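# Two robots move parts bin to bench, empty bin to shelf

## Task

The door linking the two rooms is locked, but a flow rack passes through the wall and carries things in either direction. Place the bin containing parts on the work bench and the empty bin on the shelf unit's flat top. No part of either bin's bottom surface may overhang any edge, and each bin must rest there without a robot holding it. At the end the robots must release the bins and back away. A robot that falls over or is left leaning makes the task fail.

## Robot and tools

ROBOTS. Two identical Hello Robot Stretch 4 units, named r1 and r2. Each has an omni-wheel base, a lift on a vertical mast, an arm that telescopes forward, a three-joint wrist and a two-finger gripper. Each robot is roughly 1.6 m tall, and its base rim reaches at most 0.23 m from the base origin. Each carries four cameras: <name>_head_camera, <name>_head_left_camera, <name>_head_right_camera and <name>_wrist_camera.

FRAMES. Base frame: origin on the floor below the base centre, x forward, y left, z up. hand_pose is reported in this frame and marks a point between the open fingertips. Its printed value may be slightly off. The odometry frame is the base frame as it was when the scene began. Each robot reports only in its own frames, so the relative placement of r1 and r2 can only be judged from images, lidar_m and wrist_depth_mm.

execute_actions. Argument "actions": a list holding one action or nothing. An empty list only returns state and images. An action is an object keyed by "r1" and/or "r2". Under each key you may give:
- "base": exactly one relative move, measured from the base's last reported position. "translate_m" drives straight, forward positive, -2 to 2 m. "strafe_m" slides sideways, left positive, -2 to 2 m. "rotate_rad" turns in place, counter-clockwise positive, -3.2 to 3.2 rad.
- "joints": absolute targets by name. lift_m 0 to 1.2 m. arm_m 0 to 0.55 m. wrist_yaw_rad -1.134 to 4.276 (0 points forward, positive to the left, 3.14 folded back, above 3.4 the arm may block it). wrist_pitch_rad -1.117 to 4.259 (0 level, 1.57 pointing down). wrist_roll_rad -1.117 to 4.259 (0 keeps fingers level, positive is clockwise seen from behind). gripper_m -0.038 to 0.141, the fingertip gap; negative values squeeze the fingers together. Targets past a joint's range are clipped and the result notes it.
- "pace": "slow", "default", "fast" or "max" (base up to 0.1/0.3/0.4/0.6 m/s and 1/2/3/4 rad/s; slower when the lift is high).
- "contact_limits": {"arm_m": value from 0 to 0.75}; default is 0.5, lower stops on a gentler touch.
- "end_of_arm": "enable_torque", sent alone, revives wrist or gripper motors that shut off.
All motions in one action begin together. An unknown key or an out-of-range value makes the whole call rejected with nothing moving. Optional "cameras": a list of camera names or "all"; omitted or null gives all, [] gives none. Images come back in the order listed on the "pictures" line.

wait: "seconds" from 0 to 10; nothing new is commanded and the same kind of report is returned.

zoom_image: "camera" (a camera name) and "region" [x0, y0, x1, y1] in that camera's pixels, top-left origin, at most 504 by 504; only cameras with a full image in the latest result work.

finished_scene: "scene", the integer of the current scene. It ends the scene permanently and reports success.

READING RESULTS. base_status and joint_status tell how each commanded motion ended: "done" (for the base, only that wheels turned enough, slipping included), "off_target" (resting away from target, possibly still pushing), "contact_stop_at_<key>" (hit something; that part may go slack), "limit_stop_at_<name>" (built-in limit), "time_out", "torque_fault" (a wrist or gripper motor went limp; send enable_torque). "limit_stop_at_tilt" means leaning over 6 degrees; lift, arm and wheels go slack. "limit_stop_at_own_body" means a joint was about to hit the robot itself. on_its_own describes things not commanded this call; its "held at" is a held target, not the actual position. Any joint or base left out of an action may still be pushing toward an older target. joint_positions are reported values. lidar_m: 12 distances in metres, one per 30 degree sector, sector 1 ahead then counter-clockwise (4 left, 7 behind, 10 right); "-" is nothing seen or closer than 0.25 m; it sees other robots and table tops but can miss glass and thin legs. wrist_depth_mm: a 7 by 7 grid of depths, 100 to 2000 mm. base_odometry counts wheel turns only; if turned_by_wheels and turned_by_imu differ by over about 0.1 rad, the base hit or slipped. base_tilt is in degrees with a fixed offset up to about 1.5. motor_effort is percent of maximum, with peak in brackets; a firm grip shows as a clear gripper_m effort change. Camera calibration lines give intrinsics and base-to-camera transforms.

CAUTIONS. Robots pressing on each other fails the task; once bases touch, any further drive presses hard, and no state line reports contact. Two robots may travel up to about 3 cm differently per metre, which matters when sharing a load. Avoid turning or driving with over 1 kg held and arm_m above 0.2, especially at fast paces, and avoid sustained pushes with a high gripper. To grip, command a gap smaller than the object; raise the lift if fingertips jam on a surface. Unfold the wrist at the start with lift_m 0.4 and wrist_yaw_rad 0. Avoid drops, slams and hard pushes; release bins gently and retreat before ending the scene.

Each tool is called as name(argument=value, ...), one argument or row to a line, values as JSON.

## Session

execute_actions(
  actions=[],
)

Scene clock: 0.00 s.
r1.base_odometry: x=+0.000 y=+0.000 heading=+0.000 (m, m, rad; r1's odometry frame)
r1.turned_by_wheels: +0.000 (rad since the last result)
r1.turned_by_imu: +0.000 (rad since the last result)
r1.base_tilt: forward=+0.1 right=+0.3 (deg)
r1.lidar_m: 1.08 1.09 0.97 1.21 1.33 1.34 3.19 2.79 1.83 1.69 1.73 1.17
r1.base_status: not commanded
r1.joint_positions: lift_m=+0.237 arm_m=+0.000 wrist_yaw_rad=+3.128 wrist_pitch_rad=+0.000 wrist_roll_rad=-0.016 gripper_m=+0.057
r1.joint_status: not commanded
r1.motor_effort: lift_m=+20 arm_m=-1 wrist_yaw_rad=-2 wrist_pitch_rad=-6 wrist_roll_rad=-1 gripper_m=-7 wheel_0=+0 wheel_1=+1 wheel_2=+0 (%)
r1.hand_pose: x=-0.1162 y=+0.0912 z=+0.4152 quat_wxyz=(+0.007, +0.000, -0.008, +1.000) (m; r1's base frame)
r1.wrist_depth_mm: - 137 - - - - - / - 122 - - - - - / 104 136 208 - - - 1618 / 137 142 - - - - - / - - - - - - - / 1366 1397 196 1397 201 1397 1308 / 931 904 1025 - 976 917 991
r2.base_odometry: x=+0.000 y=+0.000 heading=+0.000 (m, m, rad; r2's odometry frame)
r2.turned_by_wheels: +0.000 (rad since the last result)
r2.turned_by_imu: +0.000 (rad since the last result)
r2.base_tilt: forward=+0.1 right=+0.6 (deg)
r2.lidar_m: 1.16 1.08 1.15 1.59 1.58 1.67 2.32 3.14 1.67 1.42 3.12 1.12
r2.base_status: not commanded
r2.joint_positions: lift_m=+0.261 arm_m=-0.002 wrist_yaw_rad=+3.155 wrist_pitch_rad=-0.017 wrist_roll_rad=-0.004 gripper_m=+0.057
r2.joint_status: not commanded
r2.motor_effort: lift_m=+17 arm_m=+0 wrist_yaw_rad=-1 wrist_pitch_rad=-8 wrist_roll_rad=-1 gripper_m=-2 wheel_0=+0 wheel_1=+0 wheel_2=+0 (%)
r2.hand_pose: x=-0.1209 y=+0.0836 z=+0.4443 quat_wxyz=(-0.007, +0.009, -0.002, +1.000) (m; r2's base frame)
r2.wrist_depth_mm: - 132 - - - 1708 1430 / - 126 195 - - 1708 1430 / - 130 186 - - 1756 1464 / 118 134 - - - 1756 1430 / - - - - - 1756 1464 / 1708 1661 190 1576 192 1499 1397 / 1118 1042 1098 120 1060 960 1008
pictures: r1_head_camera, r1_head_left_camera, r1_head_right_camera, r1_wrist_camera, r2_head_camera, r2_head_left_camera, r2_head_right_camera, r2_wrist_camera
camera_calibration (this result's frames):
r1_wrist_camera: T_world_to_cam=[[0.0317335, 0.999226, 0.0232251, -0.102554], [0.0360509, 0.0220774, -0.999106, 0.471747], [-0.998846, 0.0325425, -0.0353225, 0.126949], [0, 0, 0, 1]] pos_world=[0.11305, 0.0879287, 0.478191]
r2_wrist_camera: T_world_to_cam=[[0.00819937, 0.999542, -0.0291279, -0.073932], [0.0201194, -0.0292879, -0.999369, 0.497034], [-0.999764, 0.00760816, -0.0203503, 0.114532], [0, 0, 0, 1]] pos_world=[0.105111, 0.0875838, 0.496897]
Images, in order (width x height): r1_head_camera 420x560, r1_head_left_camera 420x672, r1_head_right_camera 420x672, r1_wrist_camera 616x392, r2_head_camera 420x560, r2_head_left_camera 420x672, r2_head_right_camera 420x672, r2_wrist_camera 616x392.

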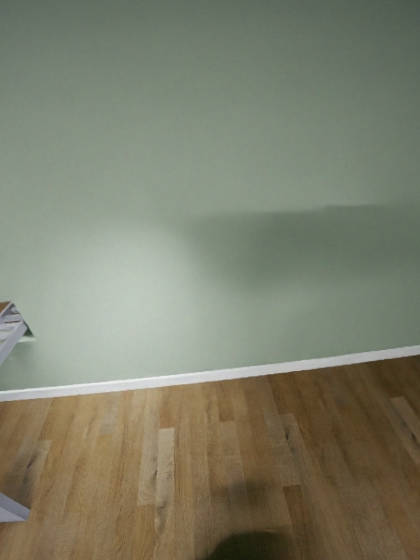

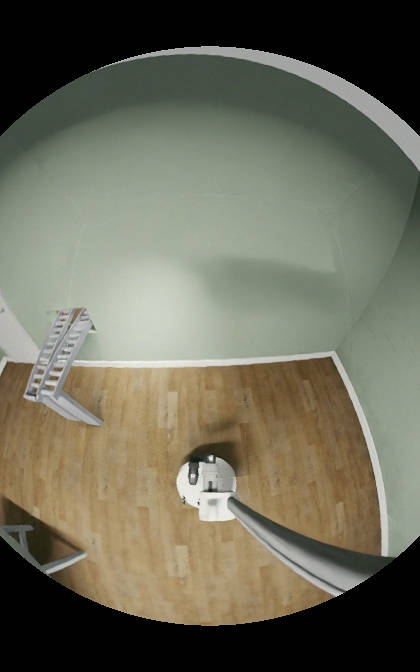

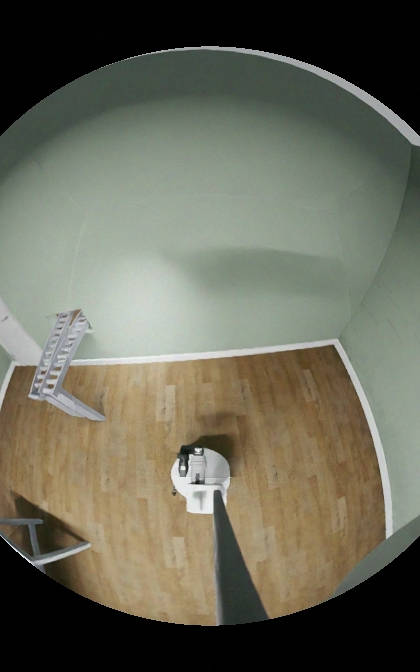

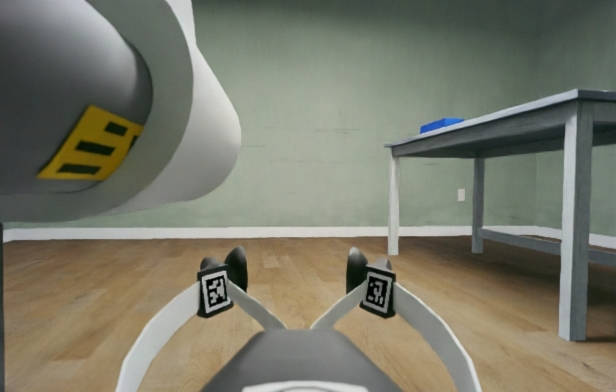

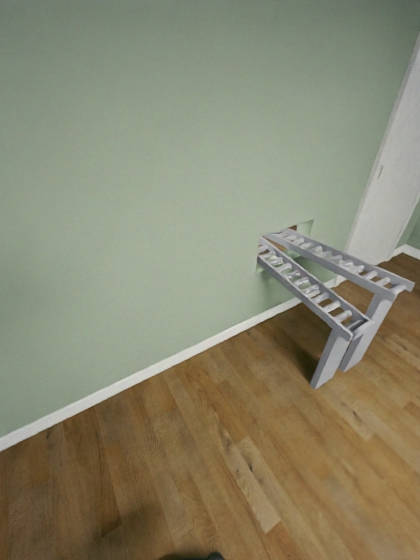

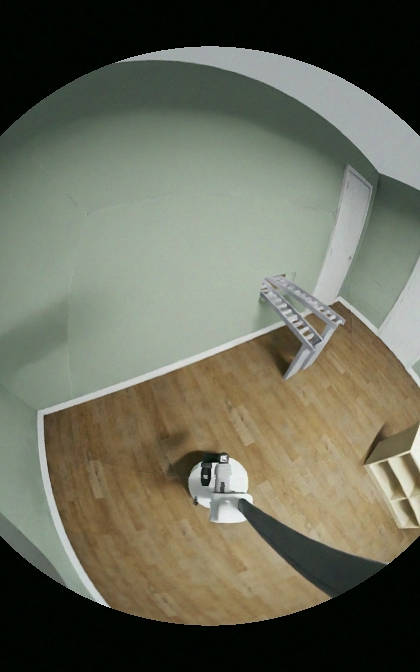

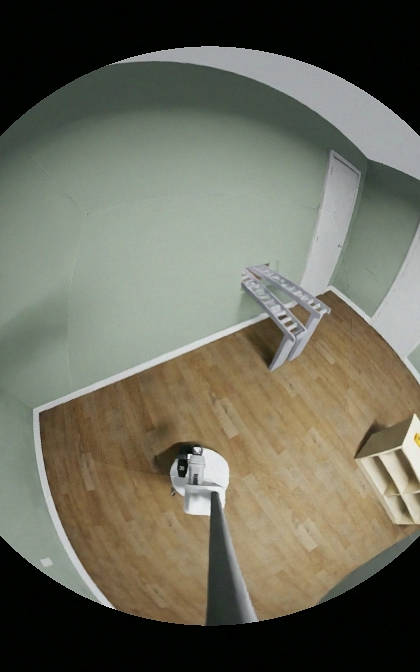

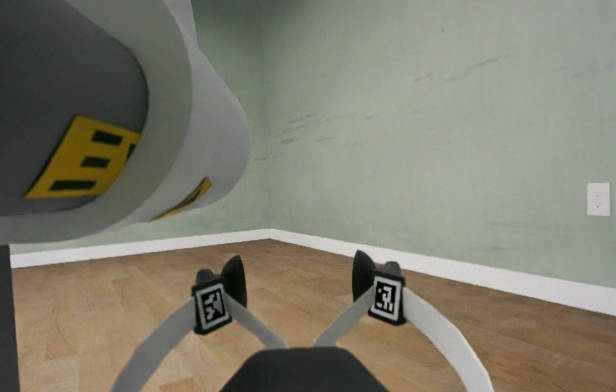

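execute_actions(
  actions=[
    {"r1":{"base":{"rotate_rad":2.4},"joints":{"lift_m":0.4,"wrist_yaw_rad":0}},"r2":{"base":{"rotate_rad":-1.4},"joints":{"lift_m":0.4,"wrist_yaw_rad":0}}},
  ],
  cameras=["r1_head_camera","r1_head_left_camera","r2_head_camera","r2_head_left_camera"],
)

Scene clock: 2.70 s.
r1.base_odometry: x=+0.000 y=+0.000 heading=+2.399 (m, m, rad; r1's odometry frame)
r1.turned_by_wheels: +2.399 (rad since the last result)
r1.turned_by_imu: +2.342 (rad since the last result)
r1.base_tilt: forward=+0.1 right=+0.4 (deg)
r1.lidar_m: 1.32 1.85 3.19 2.12 1.70 1.71 1.35 1.07 1.03 1.08 0.96 1.95
r1.base_status: done
r1.joint_positions: lift_m=+0.400 arm_m=+0.000 wrist_yaw_rad=+0.000 wrist_pitch_rad=+0.000 wrist_roll_rad=-0.016 gripper_m=+0.057
r1.joint_status: all done
r1.motor_effort: lift_m=+22(18) arm_m=-2(1) wrist_yaw_rad=-3(7) wrist_pitch_rad=-6(7) wrist_roll_rad=+0(0) gripper_m=-4(1) wheel_0=-4(11) wheel_1=-2(7) wheel_2=-2(9) (%)
r1.hand_pose: x=+0.4596 y=-0.0873 z=+0.5781 quat_wxyz=(+1.000, -0.008, +0.000, +0.000) (m; r1's base frame)
r1.wrist_depth_mm: - - - - - - - / - - - - - - - / - - - - - - - / - - - - - - - / - - - - - - - / 1756 1863 196 1708 201 1921 1921 / 1255 1205 1366 - 1308 1182 1336
r2.base_odometry: x=+0.000 y=+0.000 heading=-1.400 (m, m, rad; r2's odometry frame)
r2.turned_by_wheels: -1.400 (rad since the last result)
r2.turned_by_imu: -1.430 (rad since the last result)
r2.base_tilt: forward=+0.1 right=+0.7 (deg)
r2.lidar_m: 1.42 1.12 1.13 1.10 1.11 1.24 1.57 1.58 1.74 2.78 3.15 1.46
r2.base_status: done
r2.joint_positions: lift_m=+0.400 arm_m=-0.002 wrist_yaw_rad=+0.000 wrist_pitch_rad=-0.017 wrist_roll_rad=-0.004 gripper_m=+0.057
r2.joint_status: all done
r2.motor_effort: lift_m=+22(23) arm_m=+0(0) wrist_yaw_rad=-1(5) wrist_pitch_rad=-8(9) wrist_roll_rad=-1(1) gripper_m=-3(5) wheel_0=+0(6) wheel_1=-1(5) wheel_2=-1(7) (%)
r2.hand_pose: x=+0.4571 y=-0.0873 z=+0.5828 quat_wxyz=(+1.000, -0.002, -0.009, +0.000) (m; r2's base frame)
r2.wrist_depth_mm: - - - - - - - / - - - - - - - / - - - - - - - / - - - - - 1499 1808 / - - - - 1308 1499 1756 / - - 190 1808 193 1499 1576 / 1430 1308 1336 121 1229 1205 1281
pictures: r1_head_camera, r1_head_left_camera, r2_head_camera, r2_head_left_camera
Images, in order (width x height): r1_head_camera 420x560, r1_head_left_camera 420x672, r2_head_camera 420x560, r2_head_left_camera 420x672.

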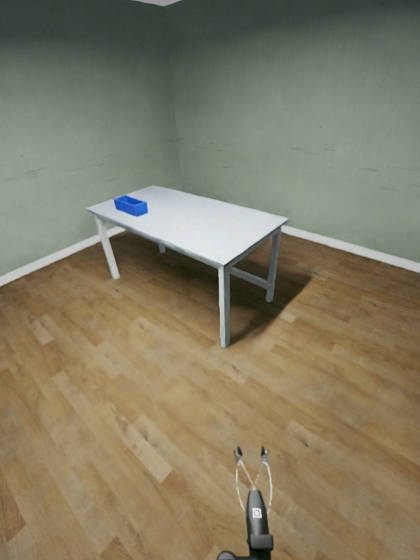

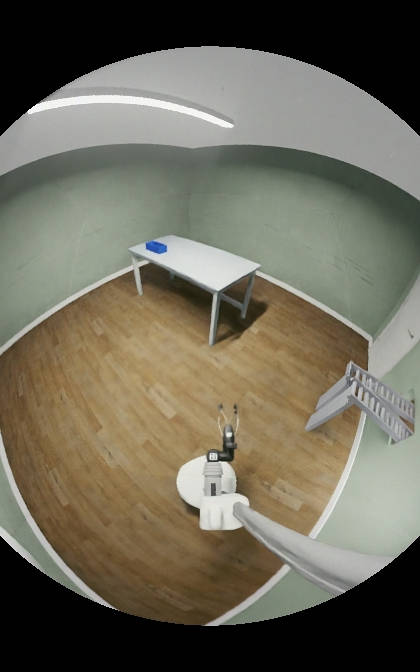

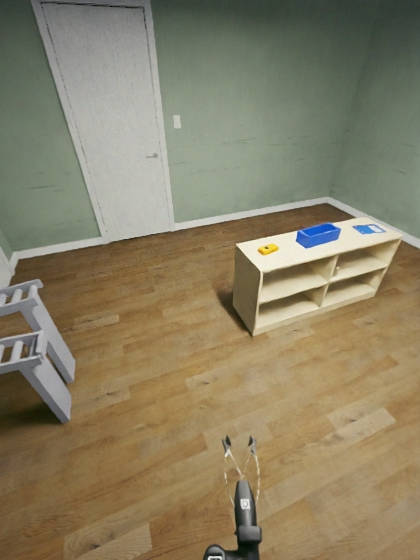

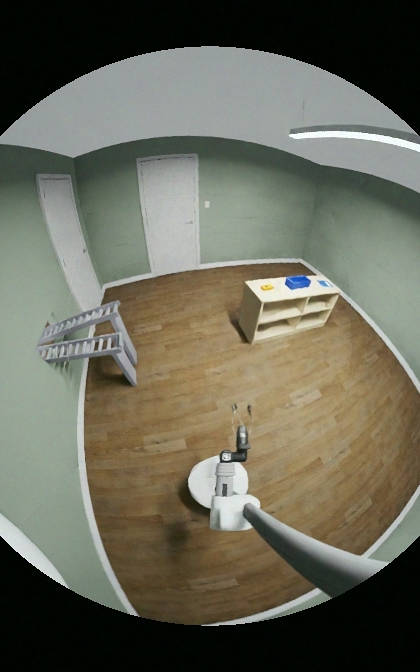

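execute_actions(
  actions=[
    {"r1":{"base":{"rotate_rad":-0.65}},"r2":{"base":{"rotate_rad":0.37}}},
  ],
  cameras=[],
)

execute_actions(
  actions=[
    {"r1":{"base":{"strafe_m":2.0},"pace":"fast"},"r2":{"base":{"strafe_m":-1.28},"pace":"fast"}},
  ],
  cameras=[],
)

execute_actions(
  actions=[
    {"r1":{"base":{"translate_m":0.4},"joints":{"lift_m":1.15,"wrist_pitch_rad":1.57,"wrist_roll_rad":1.57,"gripper_m":0.141,"arm_m":0.2}},"r2":{"base":{"translate_m":0.6},"joints":{"lift_m":1.0,"wrist_pitch_rad":1.57,"wrist_roll_rad":1.57,"gripper_m":0.141,"arm_m":0.2}}},
  ],
  cameras=["r1_head_left_camera","r1_head_right_camera","r2_head_left_camera","r2_head_right_camera"],
)

Scene clock: 5.77 s.
r1.base_odometry: x=+0.000 y=+0.000 heading=+1.750 (m, m, rad; r1's odometry frame)
r1.turned_by_wheels: -0.649 (rad since the last result)
r1.turned_by_imu: -0.633 (rad since the last result)
r1.base_tilt: forward=+0.1 right=+0.4 (deg)
r1.lidar_m: 2.98 1.30 1.55 3.18 2.30 1.73 1.73 1.45 1.12 1.05 1.16 0.96
r1.base_status: done
r1.joint_positions: lift_m=+0.400 arm_m=+0.000 wrist_yaw_rad=+0.000 wrist_pitch_rad=+0.000 wrist_roll_rad=-0.016 gripper_m=+0.057
r1.joint_status: not commanded
r1.motor_effort: lift_m=+21(21) arm_m=-2(1) wrist_yaw_rad=-2(3) wrist_pitch_rad=-6(6) wrist_roll_rad=+0(1) gripper_m=-5(0) wheel_0=+3(9) wheel_1=+2(12) wheel_2=+2(7) (%)
r1.hand_pose: x=+0.4596 y=-0.0875 z=+0.5781 quat_wxyz=(+1.000, -0.008, +0.000, +0.000) (m; r1's base frame)
r1.wrist_depth_mm: - - - - - - 1499 / - - - - - - 1499 / - - - - - 1863 1308 / - - - - - 809 917 / - - - - - 788 1366 / 1576 1756 196 1863 201 788 1397 / 1255 1205 1336 - 1308 691 1255
r2.base_odometry: x=+0.000 y=+0.000 heading=-1.031 (m, m, rad; r2's odometry frame)
r2.turned_by_wheels: +0.370 (rad since the last result)
r2.turned_by_imu: +0.376 (rad since the last result)
r2.base_tilt: forward=+0.1 right=+0.7 (deg)
r2.lidar_m: 3.10 1.11 1.15 1.12 1.17 1.66 1.58 1.66 2.29 3.13 1.71 1.41
r2.base_status: done
r2.joint_positions: lift_m=+0.400 arm_m=-0.002 wrist_yaw_rad=+0.000 wrist_pitch_rad=-0.017 wrist_roll_rad=-0.004 gripper_m=+0.057
r2.joint_status: not commanded
r2.motor_effort: lift_m=+22(22) arm_m=+0(0) wrist_yaw_rad=-1(4) wrist_pitch_rad=-8(8) wrist_roll_rad=-1(1) gripper_m=-5(8) wheel_0=-2(6) wheel_1=-1(7) wheel_2=-1(5) (%)
r2.hand_pose: x=+0.4571 y=-0.0873 z=+0.5828 quat_wxyz=(+1.000, -0.002, -0.009, +0.000) (m; r2's base frame)
r2.wrist_depth_mm: 1863 - - - - - - / 1863 - - - - - - / 1708 - - - - - - / 1060 - - - - - 1118 / 878 - - - - - 1098 / 878 1205 190 1983 193 1708 1078 / 878 1118 1366 120 1308 1205 1078
pictures: none
No camera images: the call's "cameras" was empty. Leave "cameras" out to get every camera's image.

Scene clock: 11.90 s.
r1.base_odometry: x=-1.968 y=-0.356 heading=+1.750 (m, m, rad; r1's odometry frame)
r1.turned_by_wheels: +0.000 (rad since the last result)
r1.turned_by_imu: +0.003 (rad since the last result)
r1.base_tilt: forward=+0.1 right=+0.4 (deg)
r1.lidar_m: 1.10 1.62 1.22 1.16 1.25 1.66 1.59 1.69 2.46 3.06 1.51 1.14
r1.base_status: done
r1.joint_positions: lift_m=+0.400 arm_m=+0.000 wrist_yaw_rad=+0.000 wrist_pitch_rad=+0.000 wrist_roll_rad=-0.016 gripper_m=+0.057
r1.joint_status: not commanded
r1.motor_effort: lift_m=+21(21) arm_m=-1(0) wrist_yaw_rad=-3(2) wrist_pitch_rad=-6(6) wrist_roll_rad=+0(0) gripper_m=-6(7) wheel_0=-1(14) wheel_1=-1(14) wheel_2=+0(1) (%)
r1.hand_pose: x=+0.4596 y=-0.0874 z=+0.5781 quat_wxyz=(+1.000, -0.008, +0.000, +0.000) (m; r1's base frame)
r1.wrist_depth_mm: 1756 - - - - - - / 1863 - - - - - - / 1756 - 931 931 946 960 960 / 1808 - - - - - - / 1756 - - - - - - / 1661 1708 196 1618 201 1708 1708 / 1255 1042 1336 - 1308 1229 1308
r2.base_odometry: x=-1.098 y=-0.659 heading=-1.031 (m, m, rad; r2's odometry frame)
r2.turned_by_wheels: +0.000 (rad since the last result)
r2.turned_by_imu: +0.001 (rad since the last result)
r2.base_tilt: forward=+0.1 right=+0.6 (deg)
r2.lidar_m: 1.13 1.19 1.99 2.40 2.31 1.70 1.60 1.66 1.92 1.87 1.95 1.17
r2.base_status: done
r2.joint_positions: lift_m=+0.400 arm_m=-0.002 wrist_yaw_rad=+0.000 wrist_pitch_rad=-0.017 wrist_roll_rad=-0.004 gripper_m=+0.057
r2.joint_status: not commanded
r2.motor_effort: lift_m=+21(22) arm_m=+0(0) wrist_yaw_rad=-1(1) wrist_pitch_rad=-8(8) wrist_roll_rad=-1(1) gripper_m=-3(5) wheel_0=-1(11) wheel_1=-1(10) wheel_2=+0(3) (%)
r2.hand_pose: x=+0.4571 y=-0.0874 z=+0.5829 quat_wxyz=(+1.000, -0.002, -0.009, +0.000) (m; r2's base frame)
r2.wrist_depth_mm: - - - - - - - / - - - - - - - / - - - - - - - / - - - 1060 - - - / - 1308 - - - 1255 - / 1921 1042 190 1078 193 1118 1537 / 1430 1078 1205 120 1160 1060 1078
pictures: none
No camera images: the call's "cameras" was empty. Leave "cameras" out to get every camera's image.

Scene clock: 15.67 s.
r1.base_odometry: x=-2.039 y=+0.037 heading=+1.750 (m, m, rad; r1's odometry frame)
r1.turned_by_wheels: +0.000 (rad since the last result)
r1.turned_by_imu: -0.001 (rad since the last result)
r1.base_tilt: forward=+0.1 right=+0.3 (deg)
r1.lidar_m: 0.69 0.79 1.17 1.17 1.24 1.78 1.99 2.11 3.06 2.53 1.00 0.73
r1.base_status: done
r1.joint_positions: lift_m=+1.150 arm_m=+0.199 wrist_yaw_rad=+0.000 wrist_pitch_rad=+1.570 wrist_roll_rad=+1.570 gripper_m=+0.141
r1.joint_status: all done
r1.motor_effort: lift_m=+23(27) arm_m=+4(4) wrist_yaw_rad=-2(2) wrist_pitch_rad=+1(4) wrist_roll_rad=+1(4) gripper_m=-3(4) wheel_0=+3(7) wheel_1=+2(8) wheel_2=-1(10) (%)
r1.hand_pose: x=+0.3705 y=-0.0874 z=+1.0395 quat_wxyz=(+0.501, +0.500, +0.500, -0.499) (m; r1's base frame)
r1.wrist_depth_mm: 1205 1229 1229 1229 1281 1255 1281 / 1205 1229 1229 1255 1255 1281 1281 / 1205 1229 1255 1255 1255 1281 1281 / 1182 1255 1255 1255 1078 1078 654 / 1229 1229 1255 1281 1060 1308 1308 / 1205 946 1255 1281 1308 1308 1308 / 723 1255 1255 - 1308 1281 1336
r2.base_odometry: x=-0.789 y=-1.173 heading=-1.031 (m, m, rad; r2's odometry frame)
r2.turned_by_wheels: +0.000 (rad since the last result)
r2.turned_by_imu: -0.003 (rad since the last result)
r2.base_tilt: forward=+0.0 right=+0.7 (deg)
r2.lidar_m: 0.54 0.59 1.76 1.78 2.52 2.30 2.20 2.31 1.95 1.86 0.79 0.57
r2.base_status: done
r2.joint_positions: lift_m=+1.000 arm_m=+0.199 wrist_yaw_rad=+0.000 wrist_pitch_rad=+1.570 wrist_roll_rad=+1.570 gripper_m=+0.141
r2.joint_status: all done
r2.motor_effort: lift_m=+22(25) arm_m=+7(7) wrist_yaw_rad=+0(1) wrist_pitch_rad=-1(5) wrist_roll_rad=+0(5) gripper_m=+0(4) wheel_0=-1(5) wheel_1=-2(2) wheel_2=-1(8) (%)
r2.hand_pose: x=+0.3699 y=-0.0874 z=+0.8893 quat_wxyz=(+0.501, +0.500, +0.500, -0.499) (m; r2's base frame)
r2.wrist_depth_mm: 477 732 1078 1098 1118 1118 1160 / 480 741 1078 1118 1138 1118 1138 / 484 741 1098 1118 1118 1118 1138 / 484 517 1098 1118 904 917 699 / 488 492 1098 1098 904 917 1160 / 492 196 1042 1138 931 1138 1182 / 492 500 1042 120 1138 1160 1182
pictures: r1_head_left_camera, r1_head_right_camera, r2_head_left_camera, r2_head_right_camera
Images, in order (width x height): r1_head_left_camera 420x672, r1_head_right_camera 420x672, r2_head_left_camera 420x672, r2_head_right_camera 420x672.

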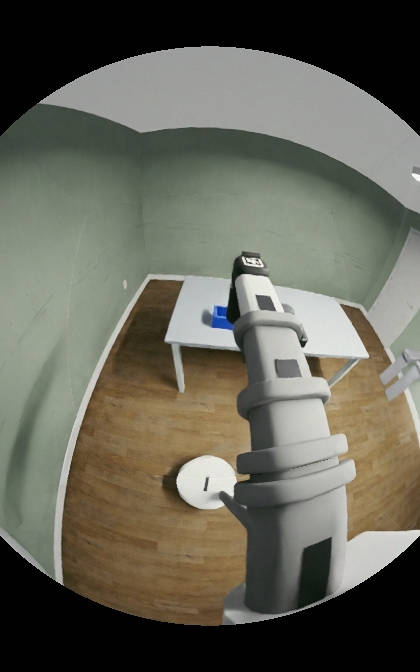

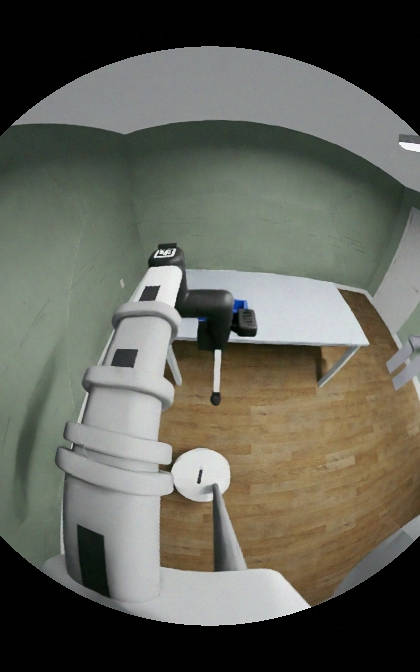

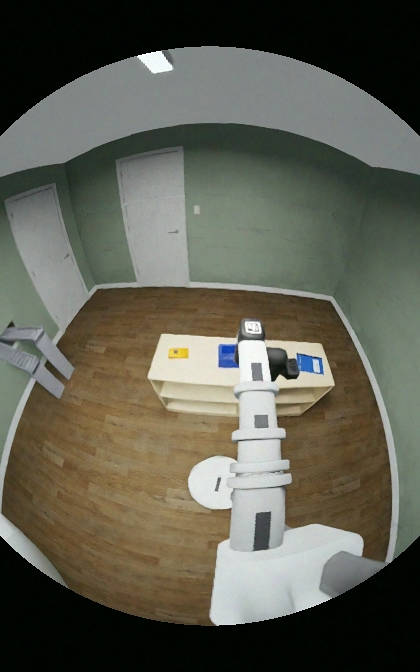

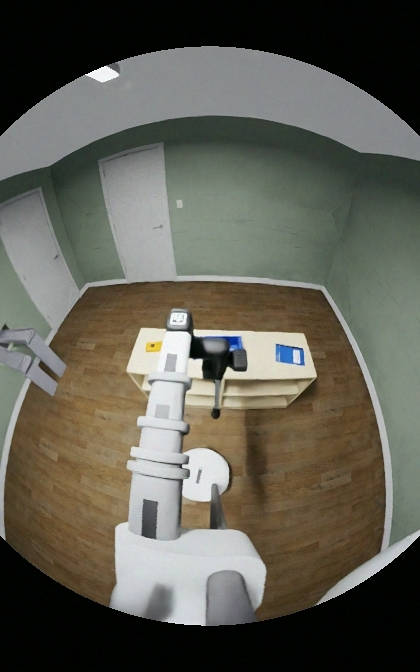

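execute_actions(
  actions=[
    {"r1":{"base":{"translate_m":0.3},"joints":{"arm_m":0.42}},"r2":{"base":{"translate_m":0.1},"joints":{"arm_m":0.45}}},
  ],
  cameras=["r1_wrist_camera","r2_wrist_camera"],
)

Scene clock: 18.40 s.
r1.base_odometry: x=-2.093 y=+0.332 heading=+1.750 (m, m, rad; r1's odometry frame)
r1.turned_by_wheels: +0.000 (rad since the last result)
r1.turned_by_imu: +0.000 (rad since the last result)
r1.base_tilt: forward=+0.1 right=+0.4 (deg)
r1.lidar_m: 0.42 0.43 1.18 1.15 1.23 1.74 2.30 2.45 3.20 2.44 0.59 0.42
r1.base_status: done
r1.joint_positions: lift_m=+1.150 arm_m=+0.419 wrist_yaw_rad=+0.000 wrist_pitch_rad=+1.570 wrist_roll_rad=+1.570 gripper_m=+0.141
r1.joint_status: all done
r1.motor_effort: lift_m=+23(23) arm_m=+4(6) wrist_yaw_rad=-3(3) wrist_pitch_rad=+0(2) wrist_roll_rad=+1(2) gripper_m=+2(1) wheel_0=+3(7) wheel_1=+3(10) wheel_2=-1(11) (%)
r1.hand_pose: x=+0.5904 y=-0.0874 z=+1.0395 quat_wxyz=(+0.501, +0.500, +0.500, -0.499) (m; r1's base frame)
r1.wrist_depth_mm: 477 480 488 492 496 1255 1281 / 484 488 452 484 504 1281 1308 / 484 488 484 500 504 1281 1281 / 488 492 484 496 508 1060 1281 / 492 488 488 500 512 1042 1281 / 484 492 413 415 508 1281 1308 / 496 496 496 - 1281 1281 1336
r2.base_odometry: x=-0.738 y=-1.259 heading=-1.031 (m, m, rad; r2's odometry frame)
r2.turned_by_wheels: +0.000 (rad since the last result)
r2.turned_by_imu: -0.001 (rad since the last result)
r2.base_tilt: forward=+0.1 right=+0.7 (deg)
r2.lidar_m: 0.44 0.47 1.74 1.75 2.52 2.42 2.32 2.38 1.96 1.87 0.65 0.48
r2.base_status: done
r2.joint_positions: lift_m=+1.000 arm_m=+0.449 wrist_yaw_rad=+0.000 wrist_pitch_rad=+1.570 wrist_roll_rad=+1.570 gripper_m=+0.141
r2.joint_status: all done
r2.motor_effort: lift_m=+22(22) arm_m=+7(12) wrist_yaw_rad=-1(1) wrist_pitch_rad=-1(1) wrist_roll_rad=+0(1) gripper_m=-2(2) wheel_0=-1(6) wheel_1=-1(4) wheel_2=+1(9) (%)
r2.hand_pose: x=+0.6199 y=-0.0874 z=+0.8893 quat_wxyz=(+0.501, +0.500, +0.500, -0.499) (m; r2's base frame)
r2.wrist_depth_mm: 1060 484 488 492 1118 1138 1138 / 1060 488 492 500 500 1118 1138 / 1060 492 477 500 504 1118 1138 / 1078 492 488 504 508 917 931 / 1060 492 488 492 508 931 931 / 1098 196 442 496 508 931 1160 / 1098 500 500 120 831 1160 1160
pictures: r1_wrist_camera, r2_wrist_camera
camera_calibration (this result's frames):
r1_wrist_camera: T_world_to_cam=[[-0.999808, -0.00858661, 0.0175983, 0.565826], [-0.00795527, 0.999333, 0.0356359, 0.109804], [-0.0178926, 0.035489, -0.99921, 1.28374], [0, 0, 0, 1]] pos_world=[0.589561, -0.150431, 1.26886]
r2_wrist_camera: T_world_to_cam=[[-0.999302, 0.0310802, 0.0207459, 0.599481], [0.0318346, 0.998805, 0.037081, 0.082767], [-0.0195687, 0.0377156, -0.999097, 1.13098], [0, 0, 0, 1]] pos_world=[0.618559, -0.143956, 1.11445]
Images, in order (width x height): r1_wrist_camera 616x392, r2_wrist_camera 616x392.

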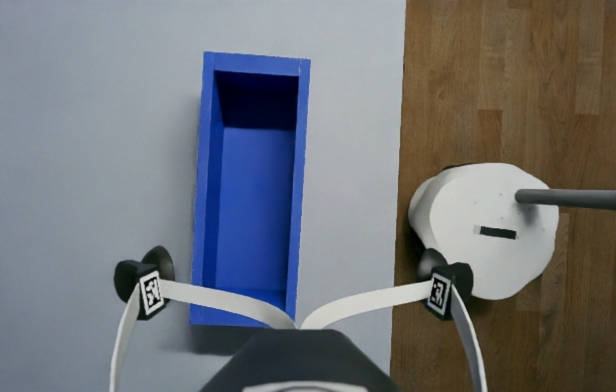

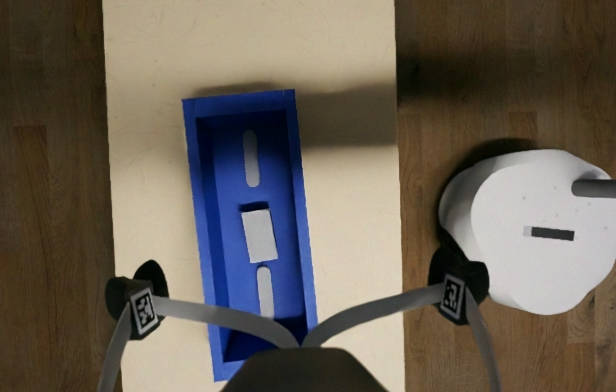

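execute_actions(
  actions=[
    {"r1":{"base":{"strafe_m":-0.055},"joints":{"arm_m":0.475,"wrist_roll_rad":1.62,"lift_m":1.01}},"r2":{"joints":{"arm_m":0.50,"wrist_roll_rad":1.46,"lift_m":0.865}}},
  ],
  cameras=["r1_wrist_camera","r2_wrist_camera"],
)

Scene clock: 22.47 s.
r1.base_odometry: x=-2.039 y=+0.342 heading=+1.750 (m, m, rad; r1's odometry frame)
r1.turned_by_wheels: +0.000 (rad since the last result)
r1.turned_by_imu: +0.001 (rad since the last result)
r1.base_tilt: forward=+0.1 right=+0.3 (deg)
r1.lidar_m: 0.42 0.44 1.24 1.21 1.30 1.84 2.29 2.46 3.13 2.40 0.58 0.44
r1.base_status: done
r1.joint_positions: lift_m=+1.010 arm_m=+0.474 wrist_yaw_rad=+0.000 wrist_pitch_rad=+1.570 wrist_roll_rad=+1.620 gripper_m=+0.141
r1.joint_status: all done
r1.motor_effort: lift_m=+18(22) arm_m=+4(4) wrist_yaw_rad=-3(2) wrist_pitch_rad=+0(0) wrist_roll_rad=+1(2) gripper_m=+0(1) wheel_0=+3(10) wheel_1=-1(10) wheel_2=+0(1) (%)
r1.hand_pose: x=+0.6454 y=-0.0874 z=+0.8999 quat_wxyz=(+0.488, +0.512, +0.487, -0.512) (m; r1's base frame)
r1.wrist_depth_mm: 347 349 351 357 359 364 1160 / 349 349 351 285 362 366 1138 / 349 353 353 349 362 368 1160 / 349 355 355 349 362 370 931 / 351 353 359 353 319 370 946 / 353 353 298 351 315 370 1160 / 357 359 362 - 373 375 1160
r2.base_odometry: x=-0.738 y=-1.259 heading=-1.031 (m, m, rad; r2's odometry frame)
r2.turned_by_wheels: +0.000 (rad since the last result)
r2.turned_by_imu: -0.001 (rad since the last result)
r2.base_tilt: forward=+0.1 right=+0.7 (deg)
r2.lidar_m: 0.45 0.50 1.74 1.71 2.53 2.43 2.31 2.41 1.95 1.86 0.67 0.49
r2.base_status: not commanded
r2.joint_positions: lift_m=+0.865 arm_m=+0.499 wrist_yaw_rad=+0.000 wrist_pitch_rad=+1.570 wrist_roll_rad=+1.460 gripper_m=+0.141
r2.joint_status: all done
r2.motor_effort: lift_m=+12(21) arm_m=+7(9) wrist_yaw_rad=+0(0) wrist_pitch_rad=-2(1) wrist_roll_rad=-2(4) gripper_m=+1(1) wheel_0=-1(1) wheel_1=+0(0) wheel_2=+1(1) (%)
r2.hand_pose: x=+0.6698 y=-0.0874 z=+0.7551 quat_wxyz=(+0.527, +0.472, +0.527, -0.471) (m; r2's base frame)
r2.wrist_depth_mm: 931 355 359 362 364 368 991 / 946 357 357 297 368 373 1008 / 946 359 359 355 368 375 1008 / 946 359 362 355 370 375 798 / 960 362 364 357 373 379 788 / 946 196 301 357 287 379 798 / 976 364 366 120 377 379 1025
pictures: r1_wrist_camera, r2_wrist_camera
camera_calibration (this result's frames):
r1_wrist_camera: T_world_to_cam=[[-0.998984, 0.0414904, 0.0176186, 0.627058], [0.0420986, 0.998476, 0.035679, 0.0828], [-0.0161114, 0.0363844, -0.999208, 1.14413], [0, 0, 0, 1]] pos_world=[0.641368, -0.150319, 1.12922]
r2_wrist_camera: T_world_to_cam=[[-0.996724, -0.0781244, 0.0209276, 0.640739], [-0.0773163, 0.996321, 0.0369804, 0.159126], [-0.0237396, 0.0352412, -0.999097, 1.00046], [0, 0, 0, 1]] pos_world=[0.674694, -0.14374, 0.980263]
Images, in order (width x height): r1_wrist_camera 616x392, r2_wrist_camera 616x392.

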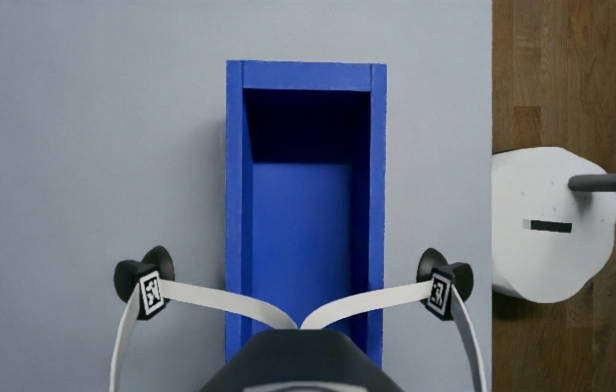

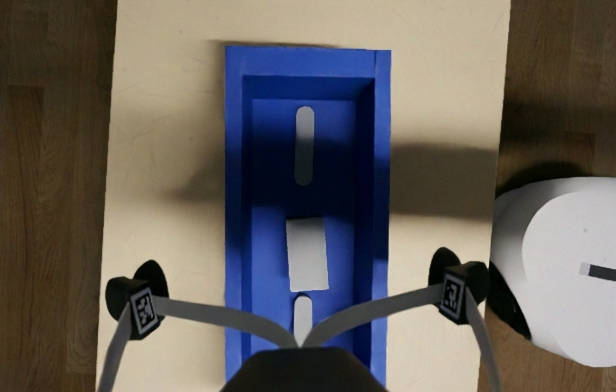

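execute_actions(
  actions=[
    {"r1":{"joints":{"arm_m":0.469,"lift_m":0.918}},"r2":{"joints":{"arm_m":0.493,"lift_m":0.768}}},
  ],
  cameras=["r1_wrist_camera","r2_wrist_camera"],
)

execute_actions(
  actions=[
    {"r1":{"joints":{"gripper_m":0.04}},"r2":{"joints":{"gripper_m":0.02}}},
  ],
  cameras=[],
)

execute_actions(
  actions=[
    {"r1":{"joints":{"lift_m":1.05}},"r2":{"joints":{"lift_m":0.92},"pace":"slow"}},
  ],
  cameras=["r1_wrist_camera","r2_wrist_camera"],
)

Scene clock: 24.47 s.
r1.base_odometry: x=-2.039 y=+0.342 heading=+1.750 (m, m, rad; r1's odometry frame)
r1.turned_by_wheels: +0.000 (rad since the last result)
r1.turned_by_imu: +0.001 (rad since the last result)
r1.base_tilt: forward=+0.1 right=+0.3 (deg)
r1.lidar_m: 0.43 0.47 1.25 1.18 1.29 1.85 2.30 2.46 3.11 2.39 0.59 0.43
r1.base_status: not commanded
r1.joint_positions: lift_m=+0.919 arm_m=+0.470 wrist_yaw_rad=+0.000 wrist_pitch_rad=+1.571 wrist_roll_rad=+1.620 gripper_m=+0.141
r1.joint_status: all done
r1.motor_effort: lift_m=+11(20) arm_m=-4(5) wrist_yaw_rad=-2(3) wrist_pitch_rad=-2(2) wrist_roll_rad=+1(0) gripper_m=+1(0) wheel_0=+3(3) wheel_1=-1(1) wheel_2=+0(0) (%)
r1.hand_pose: x=+0.6407 y=-0.0874 z=+0.8085 quat_wxyz=(+0.488, +0.512, +0.488, -0.512) (m; r1's base frame)
r1.wrist_depth_mm: 263 266 180 182 183 274 1042 / 264 267 208 252 206 276 1060 / 265 268 243 263 222 278 842 / 267 268 247 263 221 277 854 / 266 267 249 265 220 279 842 / 268 271 184 265 196 279 854 / 270 273 208 - 252 282 1098
r2.base_odometry: x=-0.738 y=-1.259 heading=-1.031 (m, m, rad; r2's odometry frame)
r2.turned_by_wheels: +0.000 (rad since the last result)
r2.turned_by_imu: -0.001 (rad since the last result)
r2.base_tilt: forward=+0.1 right=+0.7 (deg)
r2.lidar_m: 0.45 0.49 1.74 1.75 2.52 2.43 2.31 2.39 1.96 1.85 0.63 0.47
r2.base_status: not commanded
r2.joint_positions: lift_m=+0.769 arm_m=+0.494 wrist_yaw_rad=+0.000 wrist_pitch_rad=+1.571 wrist_roll_rad=+1.460 gripper_m=+0.141
r2.joint_status: all done
r2.motor_effort: lift_m=+10(13) arm_m=-7(8) wrist_yaw_rad=-2(1) wrist_pitch_rad=-4(5) wrist_roll_rad=-2(2) gripper_m=-2(1) wheel_0=-1(1) wheel_1=+0(0) wheel_2=+1(0) (%)
r2.hand_pose: x=+0.6652 y=-0.0874 z=+0.6583 quat_wxyz=(+0.527, +0.472, +0.527, -0.472) (m; r2's base frame)
r2.wrist_depth_mm: 831 262 177 189 182 274 276 / 262 263 211 258 207 274 585 / 263 264 212 259 235 276 597 / 264 266 213 262 234 278 699 / 265 266 214 232 233 278 699 / 266 196 181 232 187 220 699 / 267 270 216 124 204 282 723
pictures: r1_wrist_camera, r2_wrist_camera
camera_calibration (this result's frames):
r1_wrist_camera: T_world_to_cam=[[-0.998967, 0.041616, 0.0182764, 0.623514], [0.0422476, 0.998471, 0.0356512, 0.0861837], [-0.0167648, 0.0363865, -0.999197, 1.05311], [0, 0, 0, 1]] pos_world=[0.636883, -0.150319, 1.03779]
r2_wrist_camera: T_world_to_cam=[[-0.996707, -0.0781243, 0.0217206, 0.637622], [-0.0772868, 0.996321, 0.0370419, 0.162289], [-0.0245345, 0.0352412, -0.999078, 0.904132], [0, 0, 0, 1]] pos_world=[0.670247, -0.14374, 0.883438]
Images, in order (width x height): r1_wrist_camera 616x392, r2_wrist_camera 616x392.

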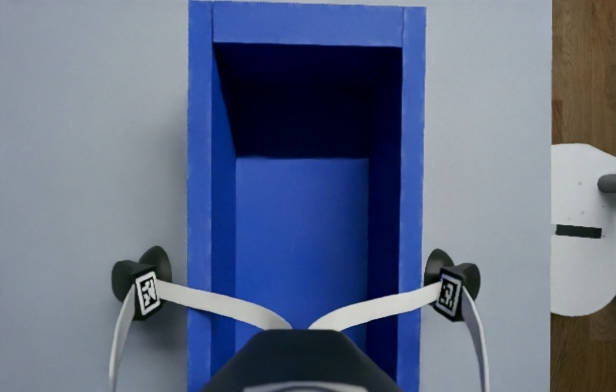

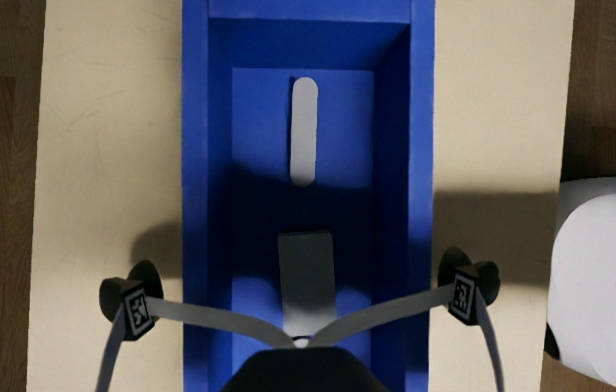

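Scene clock: 26.67 s.
r1.base_odometry: x=-2.039 y=+0.342 heading=+1.750 (m, m, rad; r1's odometry frame)
r1.turned_by_wheels: +0.000 (rad since the last result)
r1.turned_by_imu: +0.001 (rad since the last result)
r1.base_tilt: forward=+0.1 right=+0.4 (deg)
r1.lidar_m: 0.42 0.45 1.23 1.20 1.29 1.85 2.28 2.47 3.14 2.39 0.59 0.43
r1.base_status: not commanded
r1.joint_positions: lift_m=+0.918 arm_m=+0.470 wrist_yaw_rad=+0.000 wrist_pitch_rad=+1.570 wrist_roll_rad=+1.620 gripper_m=+0.041
r1.joint_status: all done
r1.motor_effort: lift_m=+19(19) arm_m=-4(5) wrist_yaw_rad=-2(1) wrist_pitch_rad=+0(8) wrist_roll_rad=+3(2) gripper_m=-28(30) wheel_0=+3(3) wheel_1=-1(1) wheel_2=+0(0) (%)
r1.hand_pose: x=+0.6408 y=-0.0874 z=+0.8079 quat_wxyz=(+0.488, +0.512, +0.487, -0.512) (m; r1's base frame)
r1.wrist_depth_mm: 256 260 163 165 167 271 1060 / 258 260 208 243 206 272 1042 / 258 262 222 245 207 273 854 / 260 263 224 247 206 274 842 / 262 264 225 247 204 276 842 / 262 172 227 248 186 178 842 / 262 266 166 - 172 278 1060
r2.base_odometry: x=-0.738 y=-1.259 heading=-1.031 (m, m, rad; r2's odometry frame)
r2.turned_by_wheels: +0.000 (rad since the last result)
r2.turned_by_imu: -0.001 (rad since the last result)
r2.base_tilt: forward=+0.1 right=+0.7 (deg)
r2.lidar_m: 0.46 0.48 1.76 1.71 2.52 2.40 2.30 2.39 1.96 1.87 0.65 0.47
r2.base_status: not commanded
r2.joint_positions: lift_m=+0.768 arm_m=+0.494 wrist_yaw_rad=+0.000 wrist_pitch_rad=+1.570 wrist_roll_rad=+1.460 gripper_m=+0.021
r2.joint_status: all done
r2.motor_effort: lift_m=+14(15) arm_m=-7(7) wrist_yaw_rad=+0(2) wrist_pitch_rad=-1(9) wrist_roll_rad=-2(2) gripper_m=-38(35) wheel_0=-1(1) wheel_1=-1(0) wheel_2=+0(0) (%)
r2.hand_pose: x=+0.6654 y=-0.0874 z=+0.6580 quat_wxyz=(+0.527, +0.472, +0.527, -0.471) (m; r2's base frame)
r2.wrist_depth_mm: 257 257 179 188 165 271 273 / 258 258 236 237 186 272 591 / 258 259 236 237 187 273 591 / 260 262 236 239 188 276 683 / 262 263 234 217 189 277 691 / 263 167 230 208 191 170 699 / 145 266 160 158 163 279 699
pictures: none
No camera images: the call's "cameras" was empty. Leave "cameras" out to get every camera's image.

Scene clock: 28.70 s.
r1.base_odometry: x=-2.039 y=+0.342 heading=+1.750 (m, m, rad; r1's odometry frame)
r1.turned_by_wheels: +0.000 (rad since the last result)
r1.turned_by_imu: +0.001 (rad since the last result)
r1.base_tilt: forward=+0.1 right=+0.3 (deg)
r1.lidar_m: 0.41 0.45 1.24 1.17 1.28 1.85 2.31 2.48 3.15 2.41 0.61 0.42
r1.base_status: not commanded
r1.joint_positions: lift_m=+1.050 arm_m=+0.470 wrist_yaw_rad=+0.000 wrist_pitch_rad=+1.570 wrist_roll_rad=+1.620 gripper_m=+0.041
r1.joint_status: all done
r1.motor_effort: lift_m=+24(27) arm_m=-4(4) wrist_yaw_rad=-2(2) wrist_pitch_rad=+0(1) wrist_roll_rad=+0(2) gripper_m=-30(26) wheel_0=+4(4) wheel_1=-2(1) wheel_2=+0(0) (%)
r1.hand_pose: x=+0.6408 y=-0.0874 z=+0.9395 quat_wxyz=(+0.488, +0.512, +0.487, -0.512) (m; r1's base frame)
r1.wrist_depth_mm: 382 384 162 165 167 1160 1160 / 384 387 209 243 206 1182 1182 / 387 389 221 245 208 1042 1182 / 392 392 224 246 206 960 960 / 387 394 226 247 205 976 991 / 392 172 226 248 186 178 1205 / 392 397 167 - 172 1182 1182
r2.base_odometry: x=-0.738 y=-1.259 heading=-1.031 (m, m, rad; r2's odometry frame)
r2.turned_by_wheels: +0.000 (rad since the last result)
r2.turned_by_imu: -0.001 (rad since the last result)
r2.base_tilt: forward=+0.1 right=+0.7 (deg)
r2.lidar_m: 0.44 0.47 1.72 1.73 2.50 2.41 2.28 2.41 1.95 1.88 0.65 0.47
r2.base_status: not commanded
r2.joint_positions: lift_m=+0.919 arm_m=+0.494 wrist_yaw_rad=+0.000 wrist_pitch_rad=+1.570 wrist_roll_rad=+1.460 gripper_m=+0.021
r2.joint_status: all done
r2.motor_effort: lift_m=+24(26) arm_m=-7(7) wrist_yaw_rad=+1(0) wrist_pitch_rad=-1(1) wrist_roll_rad=-2(1) gripper_m=-38(36) wheel_0=-1(1) wheel_1=+0(1) wheel_2=+0(0) (%)
r2.hand_pose: x=+0.6654 y=-0.0874 z=+0.8091 quat_wxyz=(+0.527, +0.472, +0.527, -0.471) (m; r2's base frame)
r2.wrist_depth_mm: 960 976 179 187 165 1025 1042 / 991 407 236 236 185 1042 1060 / 991 410 236 238 187 1060 1060 / 991 410 236 239 189 917 842 / 991 413 234 217 190 854 854 / 1008 167 230 208 190 170 854 / 145 415 159 158 162 1060 1078
pictures: r1_wrist_camera, r2_wrist_camera
camera_calibration (this result's frames):
r1_wrist_camera: T_world_to_cam=[[-0.998966, 0.0418219, 0.0178159, 0.621587], [0.042437, 0.998462, 0.0356707, 0.0813732], [-0.0162967, 0.0363899, -0.999205, 1.18368], [0, 0, 0, 1]] pos_world=[0.636781, -0.150318, 1.16876]
r2_wrist_camera: T_world_to_cam=[[-0.996748, -0.0778662, 0.0207439, 0.635369], [-0.0770651, 0.996341, 0.0369661, 0.156631], [-0.0235464, 0.0352473, -0.999101, 1.05419], [0, 0, 0, 1]] pos_world=[0.670196, -0.143742, 1.03427]
Images, in order (width x height): r1_wrist_camera 616x392, r2_wrist_camera 616x392.

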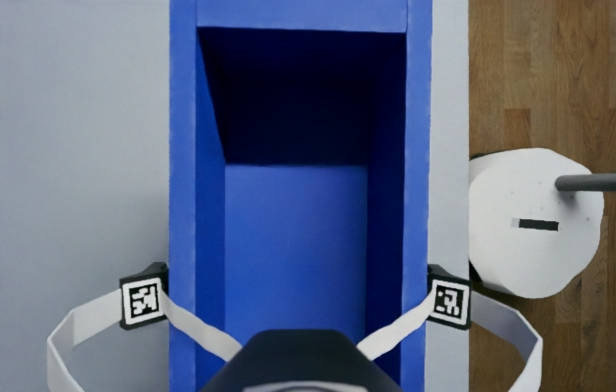

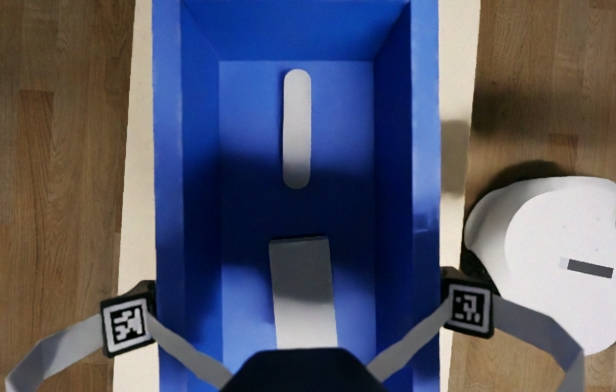

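execute_actions(
  actions=[
    {"r1":{"base":{"translate_m":-0.38},"joints":{"arm_m":0.05}},"r2":{"base":{"translate_m":-0.3},"joints":{"arm_m":0.05,"lift_m":1.0}}},
  ],
  cameras=[],
)

execute_actions(
  actions=[
    {"r1":{"base":{"rotate_rad":-1.6},"joints":{"wrist_roll_rad":0.0}},"r2":{"base":{"rotate_rad":1.45},"joints":{"wrist_roll_rad":0.0}}},
  ],
  cameras=["r1_head_camera","r2_head_camera"],
)

Scene clock: 32.07 s.
r1.base_odometry: x=-1.971 y=-0.032 heading=+1.750 (m, m, rad; r1's odometry frame)
r1.turned_by_wheels: +0.000 (rad since the last result)
r1.turned_by_imu: +0.002 (rad since the last result)
r1.base_tilt: forward=+0.1 right=+0.3 (deg)
r1.lidar_m: 0.25 0.84 1.26 1.21 1.30 1.86 1.93 2.04 2.96 2.47 0.25 0.25
r1.base_status: done
r1.joint_positions: lift_m=+1.050 arm_m=+0.051 wrist_yaw_rad=+0.000 wrist_pitch_rad=+1.570 wrist_roll_rad=+1.620 gripper_m=+0.041
r1.joint_status: all done
r1.motor_effort: lift_m=+24(24) arm_m=-4(4) wrist_yaw_rad=-2(3) wrist_pitch_rad=-1(1) wrist_roll_rad=+1(2) gripper_m=-32(29) wheel_0=-4(10) wheel_1=-1(9) wheel_2=+1(12) (%)
r1.hand_pose: x=+0.2218 y=-0.0874 z=+0.9395 quat_wxyz=(+0.488, +0.512, +0.487, -0.512) (m; r1's base frame)
r1.wrist_depth_mm: 1098 1118 162 165 167 1160 1182 / 1118 1118 208 242 206 1182 1205 / 1118 1118 222 245 207 1182 1205 / 1118 1138 223 247 206 1160 424 / 1138 1138 224 248 205 1205 1182 / 1160 172 227 248 186 178 1205 / 1008 1138 166 - 172 1205 1205
r2.base_odometry: x=-0.892 y=-1.001 heading=-1.031 (m, m, rad; r2's odometry frame)
r2.turned_by_wheels: +0.000 (rad since the last result)
r2.turned_by_imu: +0.000 (rad since the last result)
r2.base_tilt: forward=+0.1 right=+0.7 (deg)
r2.lidar_m: 0.25 0.80 1.84 2.41 2.52 2.11 2.00 2.09 1.94 1.87 0.25 0.25
r2.base_status: done
r2.joint_positions: lift_m=+0.999 arm_m=+0.051 wrist_yaw_rad=+0.000 wrist_pitch_rad=+1.570 wrist_roll_rad=+1.460 gripper_m=+0.021
r2.joint_status: all done
r2.motor_effort: lift_m=+24(25) arm_m=-7(9) wrist_yaw_rad=+1(0) wrist_pitch_rad=-1(1) wrist_roll_rad=-2(2) gripper_m=-40(41) wheel_0=+1(4) wheel_1=+0(5) wheel_2=+0(8) (%)
r2.hand_pose: x=+0.2224 y=-0.0874 z=+0.8892 quat_wxyz=(+0.527, +0.472, +0.527, -0.471) (m; r2's base frame)
r2.wrist_depth_mm: 991 1060 179 187 165 1138 1138 / 991 1078 236 237 186 1118 1138 / 991 1078 236 237 187 1138 1160 / 1008 1078 236 237 188 1138 1138 / 1008 1078 234 217 189 1138 433 / 991 167 230 208 190 170 1182 / 145 1098 159 158 162 1138 1160
pictures: none
No camera images: the call's "cameras" was empty. Leave "cameras" out to get every camera's image.

Scene clock: 34.43 s.
r1.base_odometry: x=-1.971 y=-0.032 heading=+0.151 (m, m, rad; r1's odometry frame)
r1.turned_by_wheels: -1.599 (rad since the last result)
r1.turned_by_imu: -1.560 (rad since the last result)
r1.base_tilt: forward=+0.1 right=+0.4 (deg)
r1.lidar_m: 0.31 1.10 0.83 0.78 0.83 1.26 1.22 1.31 1.89 1.94 2.06 0.25
r1.base_status: done
r1.joint_positions: lift_m=+1.050 arm_m=+0.051 wrist_yaw_rad=+0.000 wrist_pitch_rad=+1.570 wrist_roll_rad=+0.000 gripper_m=+0.041
r1.joint_status: all done
r1.motor_effort: lift_m=+23(24) arm_m=-4(4) wrist_yaw_rad=-3(3) wrist_pitch_rad=+1(1) wrist_roll_rad=-1(6) gripper_m=-34(30) wheel_0=+3(10) wheel_1=+2(3) wheel_2=+3(8) (%)
r1.hand_pose: x=+0.2219 y=-0.0874 z=+0.9395 quat_wxyz=(+0.707, +0.000, +0.707, +0.000) (m; r1's base frame)
r1.wrist_depth_mm: 1098 1118 163 165 167 1160 1160 / 1118 1138 208 242 206 1160 1182 / 1118 1160 222 245 207 1160 1160 / 1118 1138 224 246 206 1182 1205 / 1138 1138 225 247 205 1182 1182 / 1138 172 227 248 186 178 1205 / 1138 1160 166 - 172 1182 1229
r2.base_odometry: x=-0.892 y=-1.001 heading=+0.419 (m, m, rad; r2's odometry frame)
r2.turned_by_wheels: +1.450 (rad since the last result)
r2.turned_by_imu: +1.479 (rad since the last result)
r2.base_tilt: forward=+0.1 right=+0.7 (deg)
r2.lidar_m: 0.31 2.42 2.16 2.01 2.06 2.04 1.87 1.91 0.81 0.74 0.75 0.30
r2.base_status: done
r2.joint_positions: lift_m=+0.999 arm_m=+0.051 wrist_yaw_rad=+0.000 wrist_pitch_rad=+1.570 wrist_roll_rad=+0.000 gripper_m=+0.021
r2.joint_status: all done
r2.motor_effort: lift_m=+24(24) arm_m=-7(7) wrist_yaw_rad=-3(1) wrist_pitch_rad=-1(0) wrist_roll_rad=-2(7) gripper_m=-39(38) wheel_0=-2(6) wheel_1=-1(4) wheel_2=-1(2) (%)
r2.hand_pose: x=+0.2225 y=-0.0874 z=+0.8892 quat_wxyz=(+0.708, +0.000, +0.707, +0.000) (m; r2's base frame)
r2.wrist_depth_mm: 1078 1060 179 187 165 1118 1098 / 1078 1078 236 237 186 1118 1042 / 1098 1078 236 238 187 1118 1042 / 1098 1098 236 240 188 1138 1060 / 1098 1098 232 238 190 1138 1060 / 1118 167 230 208 191 170 1060 / 145 1138 160 158 162 1160 1118
pictures: r1_head_camera, r2_head_camera
Images, in order (width x height): r1_head_camera 420x560, r2_head_camera 420x560.

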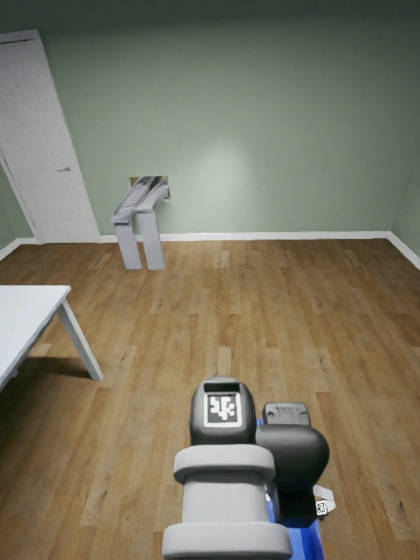

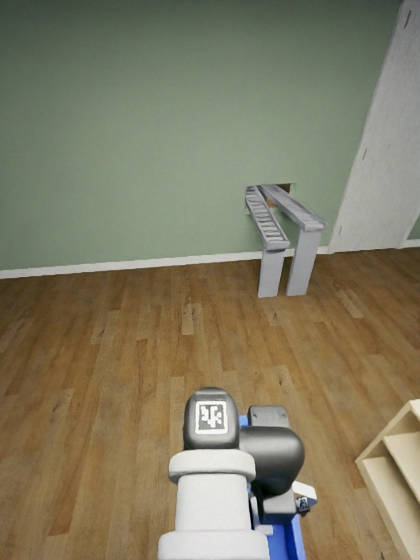

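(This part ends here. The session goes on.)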